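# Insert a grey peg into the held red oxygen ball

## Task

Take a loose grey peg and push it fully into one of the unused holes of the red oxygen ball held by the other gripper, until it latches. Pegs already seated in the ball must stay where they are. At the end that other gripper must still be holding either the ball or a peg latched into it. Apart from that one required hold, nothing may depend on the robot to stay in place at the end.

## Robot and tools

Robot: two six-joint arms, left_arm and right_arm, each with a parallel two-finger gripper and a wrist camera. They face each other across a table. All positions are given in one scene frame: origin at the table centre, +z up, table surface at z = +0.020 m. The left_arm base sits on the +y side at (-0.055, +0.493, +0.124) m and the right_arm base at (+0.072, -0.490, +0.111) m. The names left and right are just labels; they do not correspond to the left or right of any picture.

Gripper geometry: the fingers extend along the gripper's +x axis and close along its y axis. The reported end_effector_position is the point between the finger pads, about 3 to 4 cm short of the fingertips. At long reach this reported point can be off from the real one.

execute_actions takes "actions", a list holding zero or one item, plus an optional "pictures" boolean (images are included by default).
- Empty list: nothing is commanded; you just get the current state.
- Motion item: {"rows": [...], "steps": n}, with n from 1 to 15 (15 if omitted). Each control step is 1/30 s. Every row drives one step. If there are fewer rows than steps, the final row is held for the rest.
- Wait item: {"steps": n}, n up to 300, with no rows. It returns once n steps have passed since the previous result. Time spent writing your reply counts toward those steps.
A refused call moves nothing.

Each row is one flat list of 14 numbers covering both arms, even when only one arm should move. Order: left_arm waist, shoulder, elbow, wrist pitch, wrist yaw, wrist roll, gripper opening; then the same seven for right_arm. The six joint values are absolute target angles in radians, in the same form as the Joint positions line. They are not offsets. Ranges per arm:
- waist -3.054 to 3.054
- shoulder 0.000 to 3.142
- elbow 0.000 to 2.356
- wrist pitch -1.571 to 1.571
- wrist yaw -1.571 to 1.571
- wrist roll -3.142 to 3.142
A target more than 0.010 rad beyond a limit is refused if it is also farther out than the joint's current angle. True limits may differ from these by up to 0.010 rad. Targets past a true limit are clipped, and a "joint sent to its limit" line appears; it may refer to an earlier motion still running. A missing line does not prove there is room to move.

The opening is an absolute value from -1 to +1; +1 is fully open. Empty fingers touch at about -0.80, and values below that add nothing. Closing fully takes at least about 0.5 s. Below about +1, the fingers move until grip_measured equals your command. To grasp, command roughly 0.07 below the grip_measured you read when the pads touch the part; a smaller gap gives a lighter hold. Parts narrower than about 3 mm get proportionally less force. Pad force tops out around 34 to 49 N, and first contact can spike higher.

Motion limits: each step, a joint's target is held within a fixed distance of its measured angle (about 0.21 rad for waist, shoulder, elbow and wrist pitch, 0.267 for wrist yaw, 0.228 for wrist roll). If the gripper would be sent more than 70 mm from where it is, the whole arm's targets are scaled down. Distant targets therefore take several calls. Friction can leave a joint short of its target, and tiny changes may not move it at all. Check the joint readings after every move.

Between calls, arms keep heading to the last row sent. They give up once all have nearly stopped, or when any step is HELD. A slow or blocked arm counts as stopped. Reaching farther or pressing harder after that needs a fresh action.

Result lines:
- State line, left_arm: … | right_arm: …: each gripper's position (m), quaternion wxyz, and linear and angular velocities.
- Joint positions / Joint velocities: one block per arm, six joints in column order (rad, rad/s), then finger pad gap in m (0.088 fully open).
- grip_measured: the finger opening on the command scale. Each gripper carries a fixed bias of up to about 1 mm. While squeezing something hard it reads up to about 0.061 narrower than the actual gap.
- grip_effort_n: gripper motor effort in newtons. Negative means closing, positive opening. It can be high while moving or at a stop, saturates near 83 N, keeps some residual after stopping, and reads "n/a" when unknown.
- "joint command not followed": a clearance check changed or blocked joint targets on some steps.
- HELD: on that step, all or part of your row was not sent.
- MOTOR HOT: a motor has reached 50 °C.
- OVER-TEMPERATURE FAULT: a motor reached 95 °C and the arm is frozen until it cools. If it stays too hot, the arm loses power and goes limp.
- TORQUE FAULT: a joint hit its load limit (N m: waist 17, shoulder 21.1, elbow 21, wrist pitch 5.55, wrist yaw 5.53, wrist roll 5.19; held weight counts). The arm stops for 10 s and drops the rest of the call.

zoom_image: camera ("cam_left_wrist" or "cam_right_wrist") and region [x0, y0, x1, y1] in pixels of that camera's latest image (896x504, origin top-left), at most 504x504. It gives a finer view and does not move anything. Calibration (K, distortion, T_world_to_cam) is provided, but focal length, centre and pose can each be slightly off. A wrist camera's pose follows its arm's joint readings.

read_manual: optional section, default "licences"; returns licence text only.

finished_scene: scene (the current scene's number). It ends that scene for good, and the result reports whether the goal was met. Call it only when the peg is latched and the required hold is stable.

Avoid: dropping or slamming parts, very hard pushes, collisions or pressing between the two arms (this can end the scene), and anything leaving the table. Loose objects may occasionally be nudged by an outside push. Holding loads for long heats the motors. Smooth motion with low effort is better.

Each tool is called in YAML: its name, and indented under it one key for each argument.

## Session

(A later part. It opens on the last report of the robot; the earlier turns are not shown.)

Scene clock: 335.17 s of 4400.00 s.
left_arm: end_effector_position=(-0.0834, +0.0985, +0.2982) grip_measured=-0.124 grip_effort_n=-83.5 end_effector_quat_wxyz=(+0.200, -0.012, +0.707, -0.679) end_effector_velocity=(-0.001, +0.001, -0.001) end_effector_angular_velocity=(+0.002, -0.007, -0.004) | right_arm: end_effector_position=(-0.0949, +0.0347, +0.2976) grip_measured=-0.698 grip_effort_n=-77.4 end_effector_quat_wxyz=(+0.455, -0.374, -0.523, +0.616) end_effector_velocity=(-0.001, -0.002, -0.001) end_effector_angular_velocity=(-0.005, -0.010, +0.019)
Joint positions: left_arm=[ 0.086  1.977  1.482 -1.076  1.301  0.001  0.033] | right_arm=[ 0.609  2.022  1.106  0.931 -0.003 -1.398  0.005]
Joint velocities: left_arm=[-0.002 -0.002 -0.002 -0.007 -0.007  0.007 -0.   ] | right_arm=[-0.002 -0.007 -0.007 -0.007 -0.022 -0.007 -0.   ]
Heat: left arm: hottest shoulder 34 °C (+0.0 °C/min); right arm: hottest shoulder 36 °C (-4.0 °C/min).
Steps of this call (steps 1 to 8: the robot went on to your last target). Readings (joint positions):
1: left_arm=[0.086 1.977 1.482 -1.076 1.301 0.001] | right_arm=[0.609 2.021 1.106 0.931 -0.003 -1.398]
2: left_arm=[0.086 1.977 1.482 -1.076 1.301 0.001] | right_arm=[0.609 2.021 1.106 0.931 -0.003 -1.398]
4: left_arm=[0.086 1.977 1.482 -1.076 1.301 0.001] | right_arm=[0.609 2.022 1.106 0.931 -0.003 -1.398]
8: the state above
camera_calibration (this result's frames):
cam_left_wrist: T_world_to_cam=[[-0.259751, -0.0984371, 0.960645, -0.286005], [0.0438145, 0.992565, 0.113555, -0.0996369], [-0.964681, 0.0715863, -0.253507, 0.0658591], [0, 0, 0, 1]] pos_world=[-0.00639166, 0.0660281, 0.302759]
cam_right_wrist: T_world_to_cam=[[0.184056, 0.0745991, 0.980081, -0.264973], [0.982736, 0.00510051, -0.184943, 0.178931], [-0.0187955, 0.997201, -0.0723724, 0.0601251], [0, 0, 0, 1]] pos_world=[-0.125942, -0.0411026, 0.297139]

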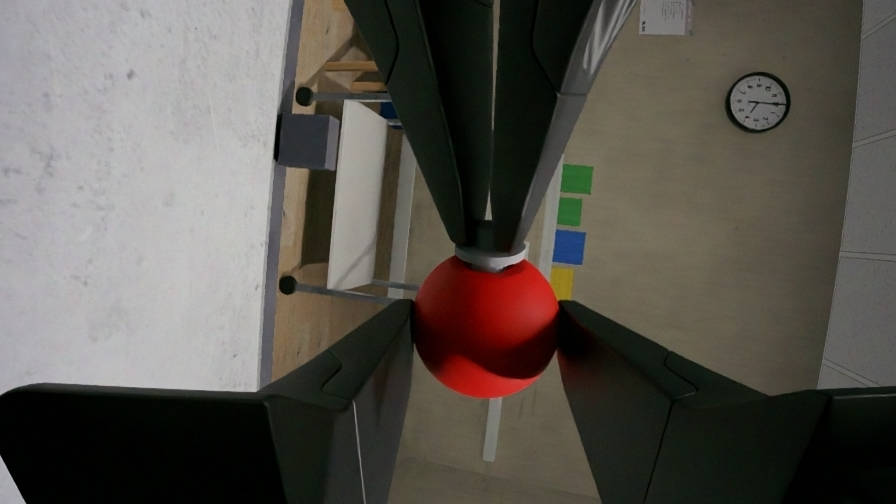

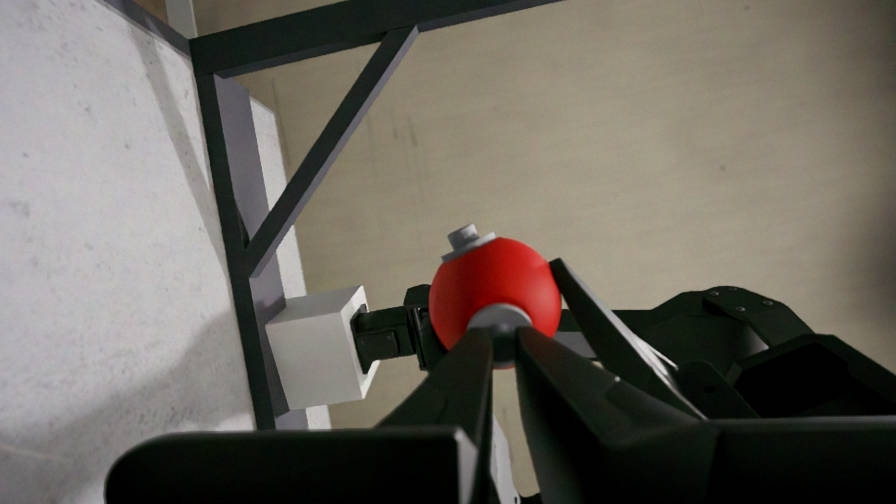

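execute_actions:
  actions:
    - {"rows": [ [0.0836,1.991,1.492,-1.0771,1.304,0.001,-0.185,0.6058,2.0377,1.1180,0.9285,-0.0062,-1.4,-0.71], [0.0842,1.991,1.492,-1.0762,1.304,0.001,-0.185,0.6061,2.0387,1.1197,0.9280,-0.0060,-1.4,-0.71], [0.0848,1.991,1.492,-1.0753,1.304,0.001,-0.185,0.6064,2.0397,1.1213,0.9275,-0.0058,-1.4,-0.71], [0.0854,1.991,1.492,-1.0744,1.304,0.001,-0.185,0.6067,2.0407,1.1230,0.9270,-0.0056,-1.4,-0.71], [0.0860,1.991,1.492,-1.0735,1.304,0.001,-0.185,0.6070,2.0417,1.1246,0.9266,-0.0054,-1.4,-0.71], [0.0866,1.991,1.492,-1.0726,1.304,0.001,-0.185,0.6073,2.0427,1.1263,0.9261,-0.0052,-1.4,-0.71], [0.0872,1.991,1.492,-1.0717,1.304,0.001,-0.185,0.6076,2.0437,1.1279,0.9256,-0.0050,-1.4,-0.71], [0.0878,1.991,1.492,-1.0708,1.304,0.001,-0.185,0.6079,2.0447,1.1296,0.9251,-0.0048,-1.4,-0.71], [0.0884,1.991,1.492,-1.0699,1.304,0.001,-0.185,0.6082,2.0457,1.1312,0.9247,-0.0046,-1.4,-0.71], [0.0890,1.991,1.492,-1.0690,1.304,0.001,-0.185,0.6085,2.0467,1.1329,0.9242,-0.0044,-1.4,-0.71], [0.0900,1.9913,1.4925,-1.068,1.304,0.001,-0.185,0.6085,2.0474,1.1341,0.9240,-0.0044,-1.4,-0.71], [0.0910,1.9916,1.4930,-1.067,1.304,0.001,-0.185,0.6085,2.0481,1.1353,0.9239,-0.0044,-1.4,-0.71], [0.0920,1.9919,1.4935,-1.066,1.304,0.001,-0.185,0.6085,2.0487,1.1364,0.9237,-0.0044,-1.4,-0.71], [0.0930,1.9922,1.4940,-1.065,1.304,0.001,-0.185,0.6085,2.0494,1.1376,0.9236,-0.0044,-1.4,-0.71], [0.0940,1.9925,1.4945,-1.064,1.304,0.001,-0.185,0.6085,2.0501,1.1388,0.9234,-0.0044,-1.4,-0.71] ], "steps": 15}
  pictures: false

execute_actions:
  actions:
    - {"rows": [ [0.0950,1.9928,1.4950,-1.063,1.304,0.001,-0.185,0.6085,2.0508,1.1400,0.9233,-0.0044,-1.4,-0.71], [0.0960,1.9931,1.4955,-1.062,1.304,0.001,-0.185,0.6085,2.0515,1.1412,0.9231,-0.0044,-1.4,-0.71], [0.0970,1.9934,1.4960,-1.061,1.304,0.001,-0.185,0.6085,2.0521,1.1423,0.9230,-0.0044,-1.4,-0.71], [0.0980,1.9937,1.4965,-1.060,1.304,0.001,-0.185,0.6085,2.0528,1.1435,0.9228,-0.0044,-1.4,-0.71], [0.0990,1.9940,1.4970,-1.059,1.304,0.001,-0.185,0.6085,2.0535,1.1447,0.9227,-0.0044,-1.4,-0.71], [0.0997,1.9941,1.4976,-1.0582,1.304,0.001,-0.185,0.6085,2.0539,1.1456,0.9226,-0.0044,-1.4,-0.71], [0.1004,1.9942,1.4982,-1.0574,1.304,0.001,-0.185,0.6085,2.0544,1.1465,0.9226,-0.0044,-1.4,-0.71], [0.1011,1.9943,1.4988,-1.0566,1.304,0.001,-0.185,0.6085,2.0548,1.1474,0.9225,-0.0044,-1.4,-0.71], [0.1018,1.9944,1.4994,-1.0558,1.304,0.001,-0.185,0.6085,2.0553,1.1483,0.9224,-0.0044,-1.4,-0.71], [0.1025,1.9945,1.5000,-1.0550,1.304,0.001,-0.185,0.6085,2.0557,1.1492,0.9224,-0.0044,-1.4,-0.71], [0.1032,1.9946,1.5006,-1.0542,1.304,0.001,-0.185,0.6085,2.0561,1.1501,0.9223,-0.0044,-1.4,-0.71], [0.1039,1.9947,1.5012,-1.0534,1.304,0.001,-0.185,0.6085,2.0566,1.1510,0.9222,-0.0044,-1.4,-0.71], [0.1046,1.9948,1.5018,-1.0526,1.304,0.001,-0.185,0.6085,2.0570,1.1519,0.9221,-0.0044,-1.4,-0.71], [0.1053,1.9949,1.5024,-1.0518,1.304,0.001,-0.185,0.6085,2.0575,1.1528,0.9221,-0.0044,-1.4,-0.71], [0.1060,1.9950,1.5030,-1.0510,1.304,0.001,-0.185,0.6085,2.0579,1.1537,0.9220,-0.0044,-1.4,-0.71] ], "steps": 15}
  pictures: false

execute_actions:
  actions:
    - {"steps": 8}

zoom_image:
  camera: "cam_left_wrist"
  region: [432, 196, 540, 304]

zoom_image:
  camera: "cam_right_wrist"
  region: [446, 250, 554, 358]

Scene clock: 350.13 s of 4400.00 s.
left_arm: end_effector_position=(-0.0834, +0.0985, +0.2982) grip_measured=-0.124 grip_effort_n=-83.5 end_effector_quat_wxyz=(+0.200, -0.012, +0.707, -0.679) end_effector_velocity=(-0.001, +0.003, -0.000) end_effector_angular_velocity=(+0.002, -0.007, -0.004) | right_arm: end_effector_position=(-0.0957, +0.0369, +0.2972) grip_measured=-0.698 grip_effort_n=-77.9 end_effector_quat_wxyz=(+0.455, -0.374, -0.523, +0.616) end_effector_velocity=(-0.003, +0.003, +0.002) end_effector_angular_velocity=(+0.005, -0.007, +0.019)
Joint positions: left_arm=[ 0.086  1.977  1.482 -1.076  1.301  0.001  0.033] | right_arm=[ 0.609  2.029  1.117  0.926 -0.004 -1.398  0.005]
Joint velocities: left_arm=[-0.002 -0.007 -0.007 -0.007 -0.007  0.007  0.   ] | right_arm=[-0.002  0.007  0.017 -0.007 -0.022 -0.007 -0.   ]
Heat: left arm: hottest shoulder 34 °C (+0.0 °C/min); right arm: hottest shoulder 36 °C (-4.0 °C/min).
Steps of this call (steps 1 to 15: the robot went on to your last target; steps 16 to 90: nothing new was sent; then 11.47 s passed at rest; steps 91 to 105: all 15 steps of this action). Readings (joint positions):
91: left_arm=[0.086 1.977 1.482 -1.076 1.301 0.001] | right_arm=[0.609 2.022 1.106 0.931 -0.003 -1.398]
92: left_arm=[0.086 1.977 1.482 -1.076 1.301 0.001] | right_arm=[0.609 2.022 1.107 0.931 -0.003 -1.398]
94: left_arm=[0.086 1.977 1.482 -1.076 1.301 0.001] | right_arm=[0.609 2.023 1.108 0.930 -0.004 -1.398]
98: left_arm=[0.086 1.977 1.482 -1.076 1.301 0.001] | right_arm=[0.609 2.026 1.112 0.928 -0.004 -1.398]
105: the state above

Scene clock: 350.63 s of 4400.00 s.
left_arm: end_effector_position=(-0.0833, +0.0982, +0.2982) grip_measured=-0.124 grip_effort_n=-83.5 end_effector_quat_wxyz=(+0.200, -0.012, +0.705, -0.680) end_effector_velocity=(-0.003, +0.001, +0.004) end_effector_angular_velocity=(+0.002, +0.008, -0.005) | right_arm: end_effector_position=(-0.0962, +0.0384, +0.2974) grip_measured=-0.698 grip_effort_n=-77.9 end_effector_quat_wxyz=(+0.455, -0.374, -0.524, +0.616) end_effector_velocity=(-0.002, +0.001, -0.006) end_effector_angular_velocity=(-0.023, -0.000, +0.020)
Joint positions: left_arm=[ 0.086  1.977  1.482 -1.073  1.301  0.001  0.033] | right_arm=[ 0.609  2.034  1.125  0.925 -0.004 -1.398  0.005]
Joint velocities: left_arm=[-0.007 -0.007  0.002 -0.007  0.007 -0.007 -0.   ] | right_arm=[-0.002  0.007  0.007 -0.022 -0.022  0.007 -0.   ]
Heat: left arm: hottest shoulder 34 °C (+0.0 °C/min); right arm: hottest shoulder 36 °C (-3.0 °C/min).
Steps of this call (steps 1 to 15: all 15 steps of this action). Readings (joint positions):
1: left_arm=[0.086 1.977 1.482 -1.076 1.301 0.001] | right_arm=[0.609 2.030 1.118 0.926 -0.004 -1.398]
2: left_arm=[0.086 1.977 1.482 -1.076 1.301 0.001] | right_arm=[0.609 2.030 1.119 0.926 -0.004 -1.398]
4: left_arm=[0.086 1.977 1.482 -1.076 1.301 0.001] | right_arm=[0.609 2.031 1.120 0.926 -0.004 -1.398]
8: left_arm=[0.086 1.977 1.482 -1.075 1.301 0.001] | right_arm=[0.609 2.033 1.122 0.925 -0.004 -1.398]
15: the state above

Scene clock: 350.90 s of 4400.00 s.
left_arm: end_effector_position=(-0.0833, +0.0981, +0.2982) grip_measured=-0.124 grip_effort_n=-83.5 end_effector_quat_wxyz=(+0.200, -0.012, +0.705, -0.680) end_effector_velocity=(-0.001, -0.000, -0.001) end_effector_angular_velocity=(+0.002, -0.007, -0.000) | right_arm: end_effector_position=(-0.0963, +0.0384, +0.2972) grip_measured=-0.698 grip_effort_n=-77.9 end_effector_quat_wxyz=(+0.455, -0.374, -0.524, +0.616) end_effector_velocity=(+0.000, +0.000, +0.004) end_effector_angular_velocity=(+0.014, -0.003, +0.005)
Joint positions: left_arm=[ 0.086  1.977  1.482 -1.072  1.301  0.001  0.033] | right_arm=[ 0.609  2.035  1.125  0.925 -0.004 -1.398  0.005]
Joint velocities: left_arm=[-0.002 -0.002 -0.002  0.007 -0.007 -0.007 -0.   ] | right_arm=[-0.002 -0.002  0.002  0.007 -0.007 -0.007 -0.   ]
Heat: left arm: hottest shoulder 34 °C (+0.0 °C/min); right arm: hottest shoulder 36 °C (-3.0 °C/min).
Steps of this call (steps 1 to 8: the robot went on to your last target). Readings (joint positions):
1: left_arm=[0.086 1.977 1.482 -1.073 1.301 0.001] | right_arm=[0.609 2.035 1.125 0.925 -0.004 -1.398]
2: left_arm=[0.086 1.977 1.482 -1.073 1.301 0.001] | right_arm=[0.609 2.035 1.125 0.925 -0.004 -1.398]
4: left_arm=[0.086 1.977 1.482 -1.072 1.301 0.001] | right_arm=[0.609 2.035 1.125 0.925 -0.004 -1.398]
8: the state above
camera_calibration (this result's frames):
cam_left_wrist: T_world_to_cam=[[-0.260738, -0.0952898, 0.960695, -0.286418], [0.0436995, 0.992932, 0.110348, -0.0983801], [-0.96442, 0.0707537, -0.254731, 0.0664597], [0, 0, 0, 1]] pos_world=[-0.00628564, 0.0656898, 0.302945]
cam_right_wrist: T_world_to_cam=[[0.183807, 0.0752291, 0.980079, -0.26458], [0.982753, 0.00653401, -0.18481, 0.18013], [-0.0203069, 0.997145, -0.0727306, 0.0563224], [0, 0, 0, 1]] pos_world=[-0.127248, -0.0374345, 0.296695]

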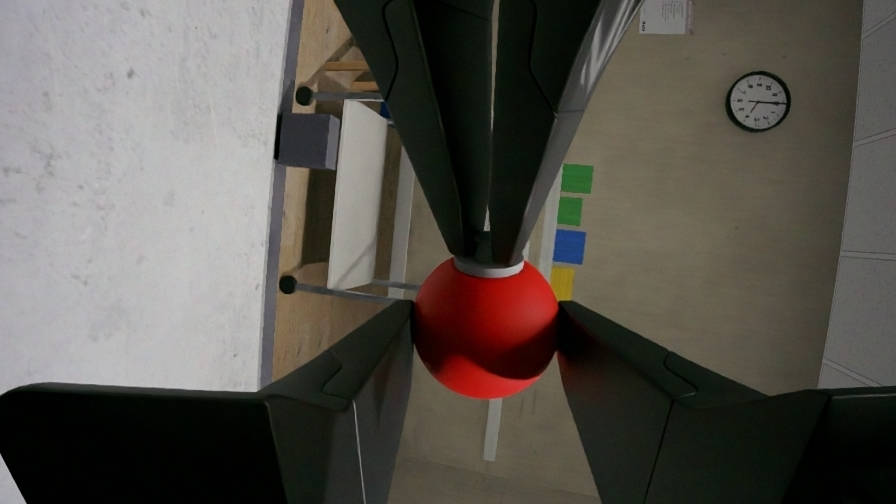

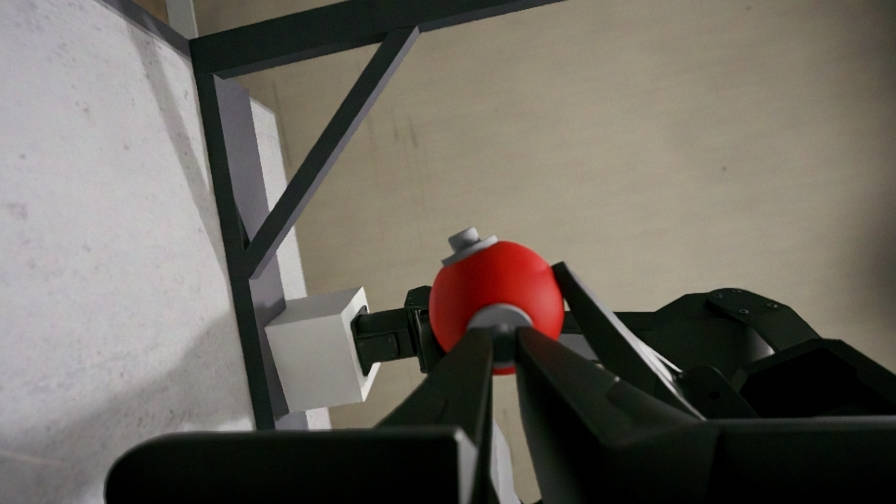

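Region (432, 196, 540, 304) of cam_left_wrist's 896x504 image, scaled by 4.667, with more detail than that image has.

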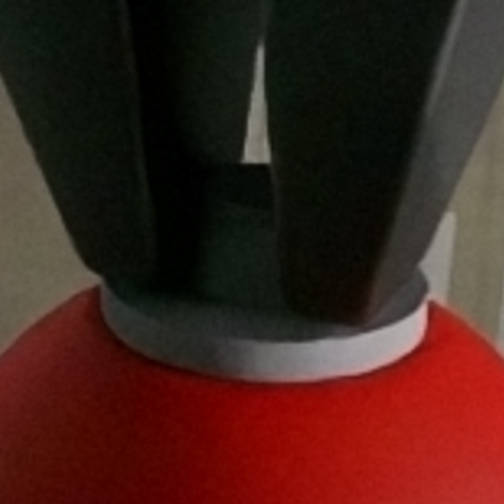

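Region (446, 250, 554, 358) of cam_right_wrist's 896x504 image, scaled by 4.667, with more detail than that image has.

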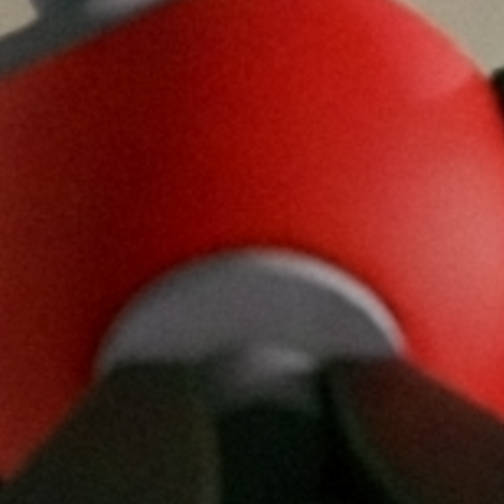

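execute_actions:
  actions:
    - {"rows": [ [0.1066,1.9951,1.5035,-1.0505,1.304,0.001,-0.185,0.6085,2.0583,1.1545,0.9220,-0.0044,-1.4,-0.71], [0.1072,1.9952,1.5040,-1.0500,1.304,0.001,-0.185,0.6085,2.0587,1.1553,0.9220,-0.0044,-1.4,-0.71], [0.1078,1.9953,1.5045,-1.0495,1.304,0.001,-0.185,0.6085,2.0591,1.1561,0.9220,-0.0044,-1.4,-0.71], [0.1084,1.9954,1.5050,-1.0490,1.304,0.001,-0.185,0.6085,2.0595,1.1569,0.9220,-0.0044,-1.4,-0.71], [0.1090,1.9955,1.5055,-1.0485,1.304,0.001,-0.185,0.6085,2.0599,1.1577,0.9220,-0.0044,-1.4,-0.71], [0.1096,1.9956,1.5060,-1.0480,1.304,0.001,-0.185,0.6085,2.0603,1.1585,0.9220,-0.0044,-1.4,-0.71], [0.1102,1.9957,1.5065,-1.0475,1.304,0.001,-0.185,0.6085,2.0607,1.1593,0.9220,-0.0044,-1.4,-0.71], [0.1108,1.9958,1.5070,-1.0470,1.304,0.001,-0.185,0.6085,2.0611,1.1601,0.9220,-0.0044,-1.4,-0.71] ], "steps": 12}
  pictures: false

execute_actions:
  actions:
    - {"rows": [ [0.1087,1.9952,1.5053,-1.0492,1.304,0.001,-0.185,0.6085,2.0587,1.1568,0.9223,-0.0044,-1.4,-0.71], [0.1067,1.9945,1.5035,-1.0513,1.304,0.001,-0.185,0.6085,2.0563,1.1536,0.9226,-0.0044,-1.4,-0.71], [0.1046,1.9939,1.5018,-1.0535,1.304,0.001,-0.185,0.6085,2.0538,1.1503,0.9229,-0.0044,-1.4,-0.71], [0.1025,1.9932,1.5000,-1.0557,1.304,0.001,-0.185,0.6085,2.0514,1.1471,0.9232,-0.0044,-1.4,-0.71], [0.1005,1.9926,1.4983,-1.0578,1.304,0.001,-0.185,0.6085,2.0490,1.1438,0.9235,-0.0044,-1.4,-0.71], [0.0984,1.9919,1.4965,-1.0600,1.304,0.001,-0.185,0.6085,2.0466,1.1406,0.9239,-0.0044,-1.4,-0.71], [0.0963,1.9913,1.4948,-1.0622,1.304,0.001,-0.185,0.6085,2.0441,1.1373,0.9242,-0.0044,-1.4,-0.70], [0.0943,1.9906,1.4930,-1.0643,1.304,0.001,-0.185,0.6085,2.0417,1.1340,0.9245,-0.0044,-1.4,-0.685], [0.0922,1.9900,1.4913,-1.0665,1.304,0.001,-0.185,0.6085,2.0393,1.1308,0.9248,-0.0044,-1.4,-0.67], [0.0901,1.9893,1.4895,-1.0687,1.304,0.001,-0.185,0.6085,2.0369,1.1275,0.9251,-0.0044,-1.4,-0.65], [0.0881,1.9887,1.4878,-1.0708,1.304,0.001,-0.185,0.6085,2.0344,1.1243,0.9254,-0.0044,-1.4,-0.63], [0.0860,1.9880,1.4860,-1.0730,1.304,0.001,-0.185,0.6085,2.0320,1.1210,0.9257,-0.0044,-1.4,-0.60], [0.0860,1.9880,1.4860,-1.0730,1.304,0.001,-0.185,0.6085,2.0295,1.1205,0.9259,-0.0044,-1.4,-0.57], [0.0860,1.9880,1.4860,-1.0730,1.304,0.001,-0.185,0.6085,2.0270,1.1200,0.9261,-0.0044,-1.4,-0.54], [0.0860,1.9880,1.4860,-1.0730,1.304,0.001,-0.185,0.6085,2.0250,1.1190,0.9264,-0.0044,-1.4,-0.51] ], "steps": 15}
  pictures: false

execute_actions:
  actions:
    - {"rows": [ [0.0860,1.9880,1.4860,-1.0730,1.304,0.001,-0.185,0.6085,2.0240,1.1170,0.9270,-0.0044,-1.4,-0.48], [0.0860,1.9880,1.4860,-1.0730,1.304,0.001,-0.185,0.6085,2.0228,1.1140,0.9280,-0.0044,-1.4,-0.48], [0.0860,1.9880,1.4860,-1.0730,1.304,0.001,-0.185,0.6085,2.0208,1.1108,0.9292,-0.0044,-1.4,-0.48], [0.0860,1.9880,1.4860,-1.0730,1.304,0.001,-0.185,0.6085,2.0181,1.1065,0.9308,-0.0044,-1.4,-0.48], [0.0860,1.9880,1.4860,-1.0730,1.304,0.001,-0.185,0.6085,2.0148,1.1012,0.9328,-0.0044,-1.4,-0.48], [0.0860,1.9880,1.4860,-1.0730,1.304,0.001,-0.185,0.6085,2.0110,1.0951,0.9351,-0.0044,-1.4,-0.48], [0.0860,1.9880,1.4860,-1.0730,1.304,0.001,-0.185,0.6085,2.0068,1.0884,0.9376,-0.0044,-1.4,-0.48], [0.0860,1.9880,1.4860,-1.0730,1.304,0.001,-0.185,0.6085,2.0024,1.0814,0.9402,-0.0044,-1.4,-0.48], [0.0860,1.9880,1.4860,-1.0730,1.304,0.001,-0.185,0.6085,1.9980,1.0744,0.9428,-0.0044,-1.4,-0.48], [0.0860,1.9880,1.4860,-1.0730,1.304,0.001,-0.185,0.6085,1.9938,1.0677,0.9453,-0.0044,-1.4,-0.48], [0.0860,1.9880,1.4860,-1.0730,1.304,0.001,-0.185,0.6085,1.9900,1.0616,0.9476,-0.0044,-1.4,-0.48], [0.0860,1.9880,1.4860,-1.0730,1.304,0.001,-0.185,0.6085,1.9868,1.0565,0.9495,-0.0044,-1.4,-0.48], [0.0860,1.9880,1.4860,-1.0730,1.304,0.001,-0.185,0.6085,1.9843,1.0525,0.9510,-0.0044,-1.4,-0.48], [0.0860,1.9880,1.4860,-1.0730,1.304,0.001,-0.185,0.6085,1.9827,1.0500,0.9520,-0.0044,-1.4,-0.48], [0.0860,1.9880,1.4860,-1.0730,1.304,0.001,-0.185,0.6085,1.9820,1.0490,0.9524,-0.0044,-1.4,-0.48] ], "steps": 15}
  pictures: false

execute_actions:
  actions:
    - {"steps": 6}

zoom_image:
  camera: "cam_left_wrist"
  region: [424, 180, 550, 306]

zoom_image:
  camera: "cam_right_wrist"
  region: [416, 200, 584, 368]

Scene clock: 365.57 s of 4400.00 s.
left_arm: end_effector_position=(-0.0832, +0.0981, +0.2982) grip_measured=-0.124 grip_effort_n=-83.5 end_effector_quat_wxyz=(+0.201, -0.012, +0.705, -0.680) end_effector_velocity=(-0.001, -0.000, -0.003) end_effector_angular_velocity=(+0.007, -0.006, -0.000) | right_arm: end_effector_position=(-0.0965, +0.0388, +0.2970) grip_measured=-0.698 grip_effort_n=-77.9 end_effector_quat_wxyz=(+0.454, -0.374, -0.524, +0.616) end_effector_velocity=(+0.001, -0.001, -0.002) end_effector_angular_velocity=(-0.014, -0.012, +0.005)
Joint positions: left_arm=[ 0.086  1.977  1.482 -1.072  1.301  0.001  0.033] | right_arm=[ 0.609  2.037  1.127  0.924 -0.005 -1.398  0.005]
Joint velocities: left_arm=[-0.002  0.002 -0.002  0.007 -0.007 -0.007  0.   ] | right_arm=[-0.002 -0.007 -0.002 -0.022 -0.007 -0.007 -0.   ]
Heat: left arm: hottest shoulder 34 °C (+0.0 °C/min); right arm: hottest shoulder 35 °C (-3.0 °C/min).
Steps of this call (steps 1 to 15: the robot went on to your last target; steps 16 to 90: nothing new was sent; then 11.27 s passed at rest; steps 91 to 102: all 12 steps of this action). Readings (joint positions):
91: left_arm=[0.086 1.977 1.482 -1.072 1.301 0.001] | right_arm=[0.609 2.035 1.125 0.924 -0.004 -1.398]
92: left_arm=[0.086 1.977 1.482 -1.072 1.301 0.001] | right_arm=[0.609 2.035 1.125 0.924 -0.004 -1.398]
94: left_arm=[0.086 1.977 1.482 -1.072 1.301 0.001] | right_arm=[0.609 2.035 1.126 0.924 -0.004 -1.398]
98: left_arm=[0.086 1.977 1.482 -1.072 1.301 0.001] | right_arm=[0.609 2.036 1.127 0.924 -0.005 -1.398]
102: the state above

Scene clock: 366.07 s of 4400.00 s.
left_arm: end_effector_position=(-0.0846, +0.0986, +0.2983) grip_measured=-0.124 grip_effort_n=-83.5 end_effector_quat_wxyz=(+0.199, -0.011, +0.707, -0.679) end_effector_velocity=(-0.004, +0.001, +0.001) end_effector_angular_velocity=(+0.012, +0.011, -0.005) | right_arm: end_effector_position=(-0.0973, +0.0386, +0.2971) grip_measured=-0.578 grip_effort_n=15.6 end_effector_quat_wxyz=(+0.454, -0.373, -0.524, +0.616) end_effector_velocity=(+0.000, +0.000, +0.001) end_effector_angular_velocity=(-0.000, -0.008, +0.005)
Joint positions: left_arm=[ 0.083  1.977  1.482 -1.076  1.301  0.001  0.033] | right_arm=[ 0.61   2.037  1.127  0.925 -0.006 -1.398  0.011]
Joint velocities: left_arm=[-0.007 -0.002 -0.002 -0.007  0.007 -0.007 -0.   ] | right_arm=[-0.002 -0.002  0.002 -0.007 -0.007 -0.007  0.037]
Heat: left arm: hottest shoulder 34 °C (+0.0 °C/min); right arm: hottest shoulder 35 °C (-3.0 °C/min).
Steps of this call (steps 1 to 15: all 15 steps of this action). Readings (joint positions):
1: left_arm=[0.086 1.977 1.482 -1.072 1.301 0.001] | right_arm=[0.609 2.037 1.127 0.924 -0.005 -1.398]
2: left_arm=[0.086 1.977 1.482 -1.072 1.301 0.001] | right_arm=[0.609 2.037 1.127 0.924 -0.005 -1.398]
4: left_arm=[0.086 1.977 1.482 -1.072 1.301 0.001] | right_arm=[0.609 2.037 1.127 0.924 -0.005 -1.398]
8: left_arm=[0.084 1.977 1.482 -1.074 1.301 0.001] | right_arm=[0.610 2.037 1.127 0.924 -0.006 -1.398]
15: the state above

Scene clock: 366.57 s of 4400.00 s.
left_arm: end_effector_position=(-0.0846, +0.0984, +0.2984) grip_measured=-0.124 grip_effort_n=-83.5 end_effector_quat_wxyz=(+0.199, -0.011, +0.706, -0.680) end_effector_velocity=(-0.001, +0.001, -0.001) end_effector_angular_velocity=(+0.016, -0.003, -0.000) | right_arm: end_effector_position=(-0.0938, +0.0270, +0.3004) grip_measured=-0.483 grip_effort_n=15.1 end_effector_quat_wxyz=(+0.456, -0.371, -0.526, +0.615) end_effector_velocity=(+0.007, -0.021, -0.012) end_effector_angular_velocity=(-0.037, -0.020, +0.005)
Joint positions: left_arm=[ 0.083  1.977  1.482 -1.075  1.302  0.001  0.033] | right_arm=[ 0.611  1.996  1.071  0.949 -0.006 -1.398  0.015]
Joint velocities: left_arm=[-0.002 -0.002 -0.002 -0.007 -0.007 -0.007 -0.   ] | right_arm=[-0.002 -0.061 -0.11   0.007 -0.007 -0.007  0.   ]
Heat: left arm: hottest shoulder 34 °C (+0.0 °C/min); right arm: hottest shoulder 35 °C (-2.0 °C/min).
Steps of this call (steps 1 to 15: all 15 steps of this action). Readings (joint positions):
1: left_arm=[0.083 1.977 1.482 -1.076 1.302 0.001] | right_arm=[0.610 2.037 1.127 0.925 -0.006 -1.398]
2: left_arm=[0.083 1.977 1.482 -1.076 1.302 0.001] | right_arm=[0.611 2.037 1.126 0.925 -0.006 -1.398]
4: left_arm=[0.083 1.977 1.482 -1.076 1.302 0.001] | right_arm=[0.611 2.035 1.123 0.926 -0.006 -1.398]
8: left_arm=[0.083 1.977 1.482 -1.075 1.302 0.001] | right_arm=[0.611 2.024 1.109 0.934 -0.006 -1.398]
15: the state above

Scene clock: 366.77 s of 4400.00 s.
left_arm: end_effector_position=(-0.0846, +0.0984, +0.2984) grip_measured=-0.124 grip_effort_n=-83.5 end_effector_quat_wxyz=(+0.199, -0.011, +0.706, -0.680) end_effector_velocity=(-0.001, +0.002, -0.002) end_effector_angular_velocity=(+0.021, -0.001, -0.000) | right_arm: end_effector_position=(-0.0934, +0.0256, +0.2994) grip_measured=-0.483 grip_effort_n=14.2 end_effector_quat_wxyz=(+0.455, -0.371, -0.526, +0.615) end_effector_velocity=(+0.001, -0.002, -0.003) end_effector_angular_velocity=(-0.005, -0.025, +0.004)
Joint positions: left_arm=[ 0.083  1.977  1.482 -1.075  1.302  0.001  0.033] | right_arm=[ 0.611  1.993  1.064  0.951 -0.006 -1.398  0.015]
Joint velocities: left_arm=[-0.002 -0.002 -0.007 -0.007 -0.007 -0.007  0.   ] | right_arm=[-0.002 -0.007 -0.012 -0.007 -0.007 -0.022  0.   ]
Heat: left arm: hottest shoulder 34 °C (+0.0 °C/min); right arm: hottest shoulder 35 °C (-2.0 °C/min).
Steps of this call (steps 1 to 6: the robot went on to your last target). Readings (joint positions):
1: left_arm=[0.083 1.977 1.482 -1.075 1.302 0.001] | right_arm=[0.611 1.995 1.068 0.949 -0.006 -1.398]
2: left_arm=[0.083 1.977 1.482 -1.075 1.302 0.001] | right_arm=[0.611 1.994 1.066 0.950 -0.006 -1.398]
4: left_arm=[0.083 1.977 1.482 -1.075 1.302 0.001] | right_arm=[0.611 1.993 1.064 0.951 -0.006 -1.398]
6: the state above
camera_calibration (this result's frames):
cam_left_wrist: T_world_to_cam=[[-0.258976, -0.0961591, 0.961085, -0.286831], [0.0469707, 0.992601, 0.111969, -0.098824], [-0.964741, 0.0741402, -0.252543, 0.0641907], [0, 0, 0, 1]] pos_world=[-0.00771315, 0.0657522, 0.302945]
cam_right_wrist: T_world_to_cam=[[0.185454, 0.0697961, 0.980171, -0.266068], [0.982363, 0.0110568, -0.186656, 0.178173], [-0.0238654, 0.9975, -0.0665145, 0.0671168], [0, 0, 0, 1]] pos_world=[-0.124085, -0.0503485, 0.298514]

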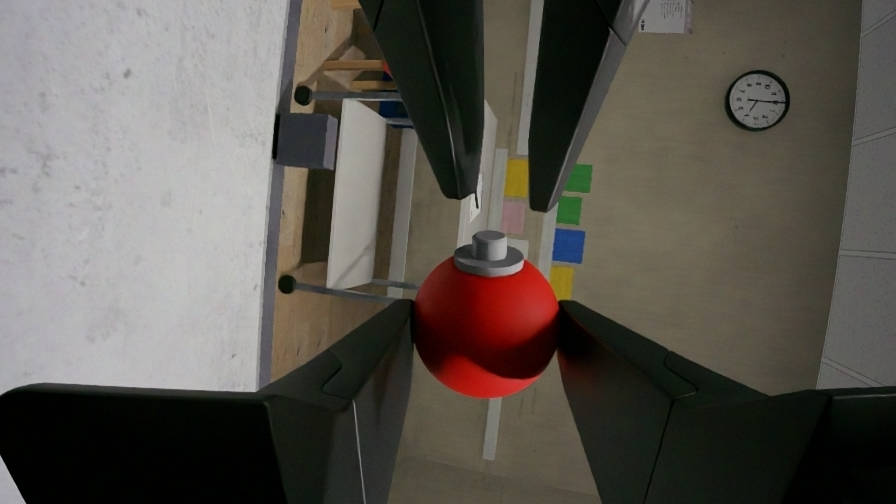

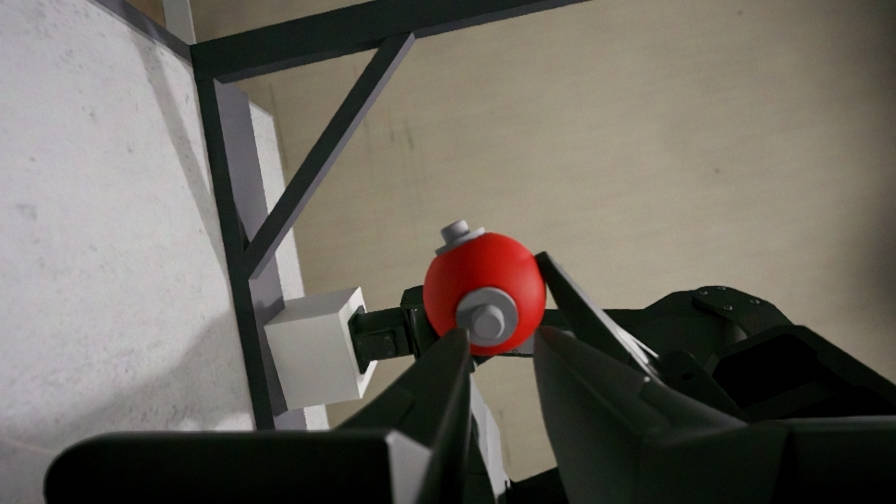

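Region (424, 180, 550, 306) of cam_left_wrist's 896x504 image, scaled by 4.000, with more detail than that image has.

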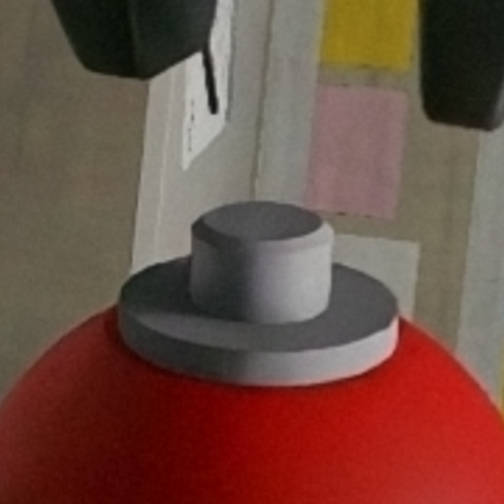

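Region (416, 200, 584, 368) of cam_right_wrist's 896x504 image, scaled by 3.000, with more detail than that image has.

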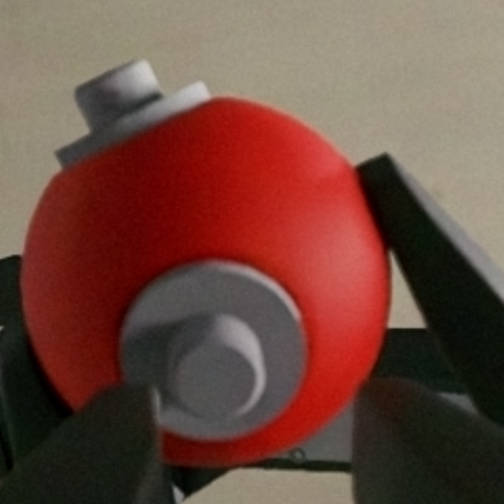

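finished_scene:
  scene: 2

The scene is finished: the task was done.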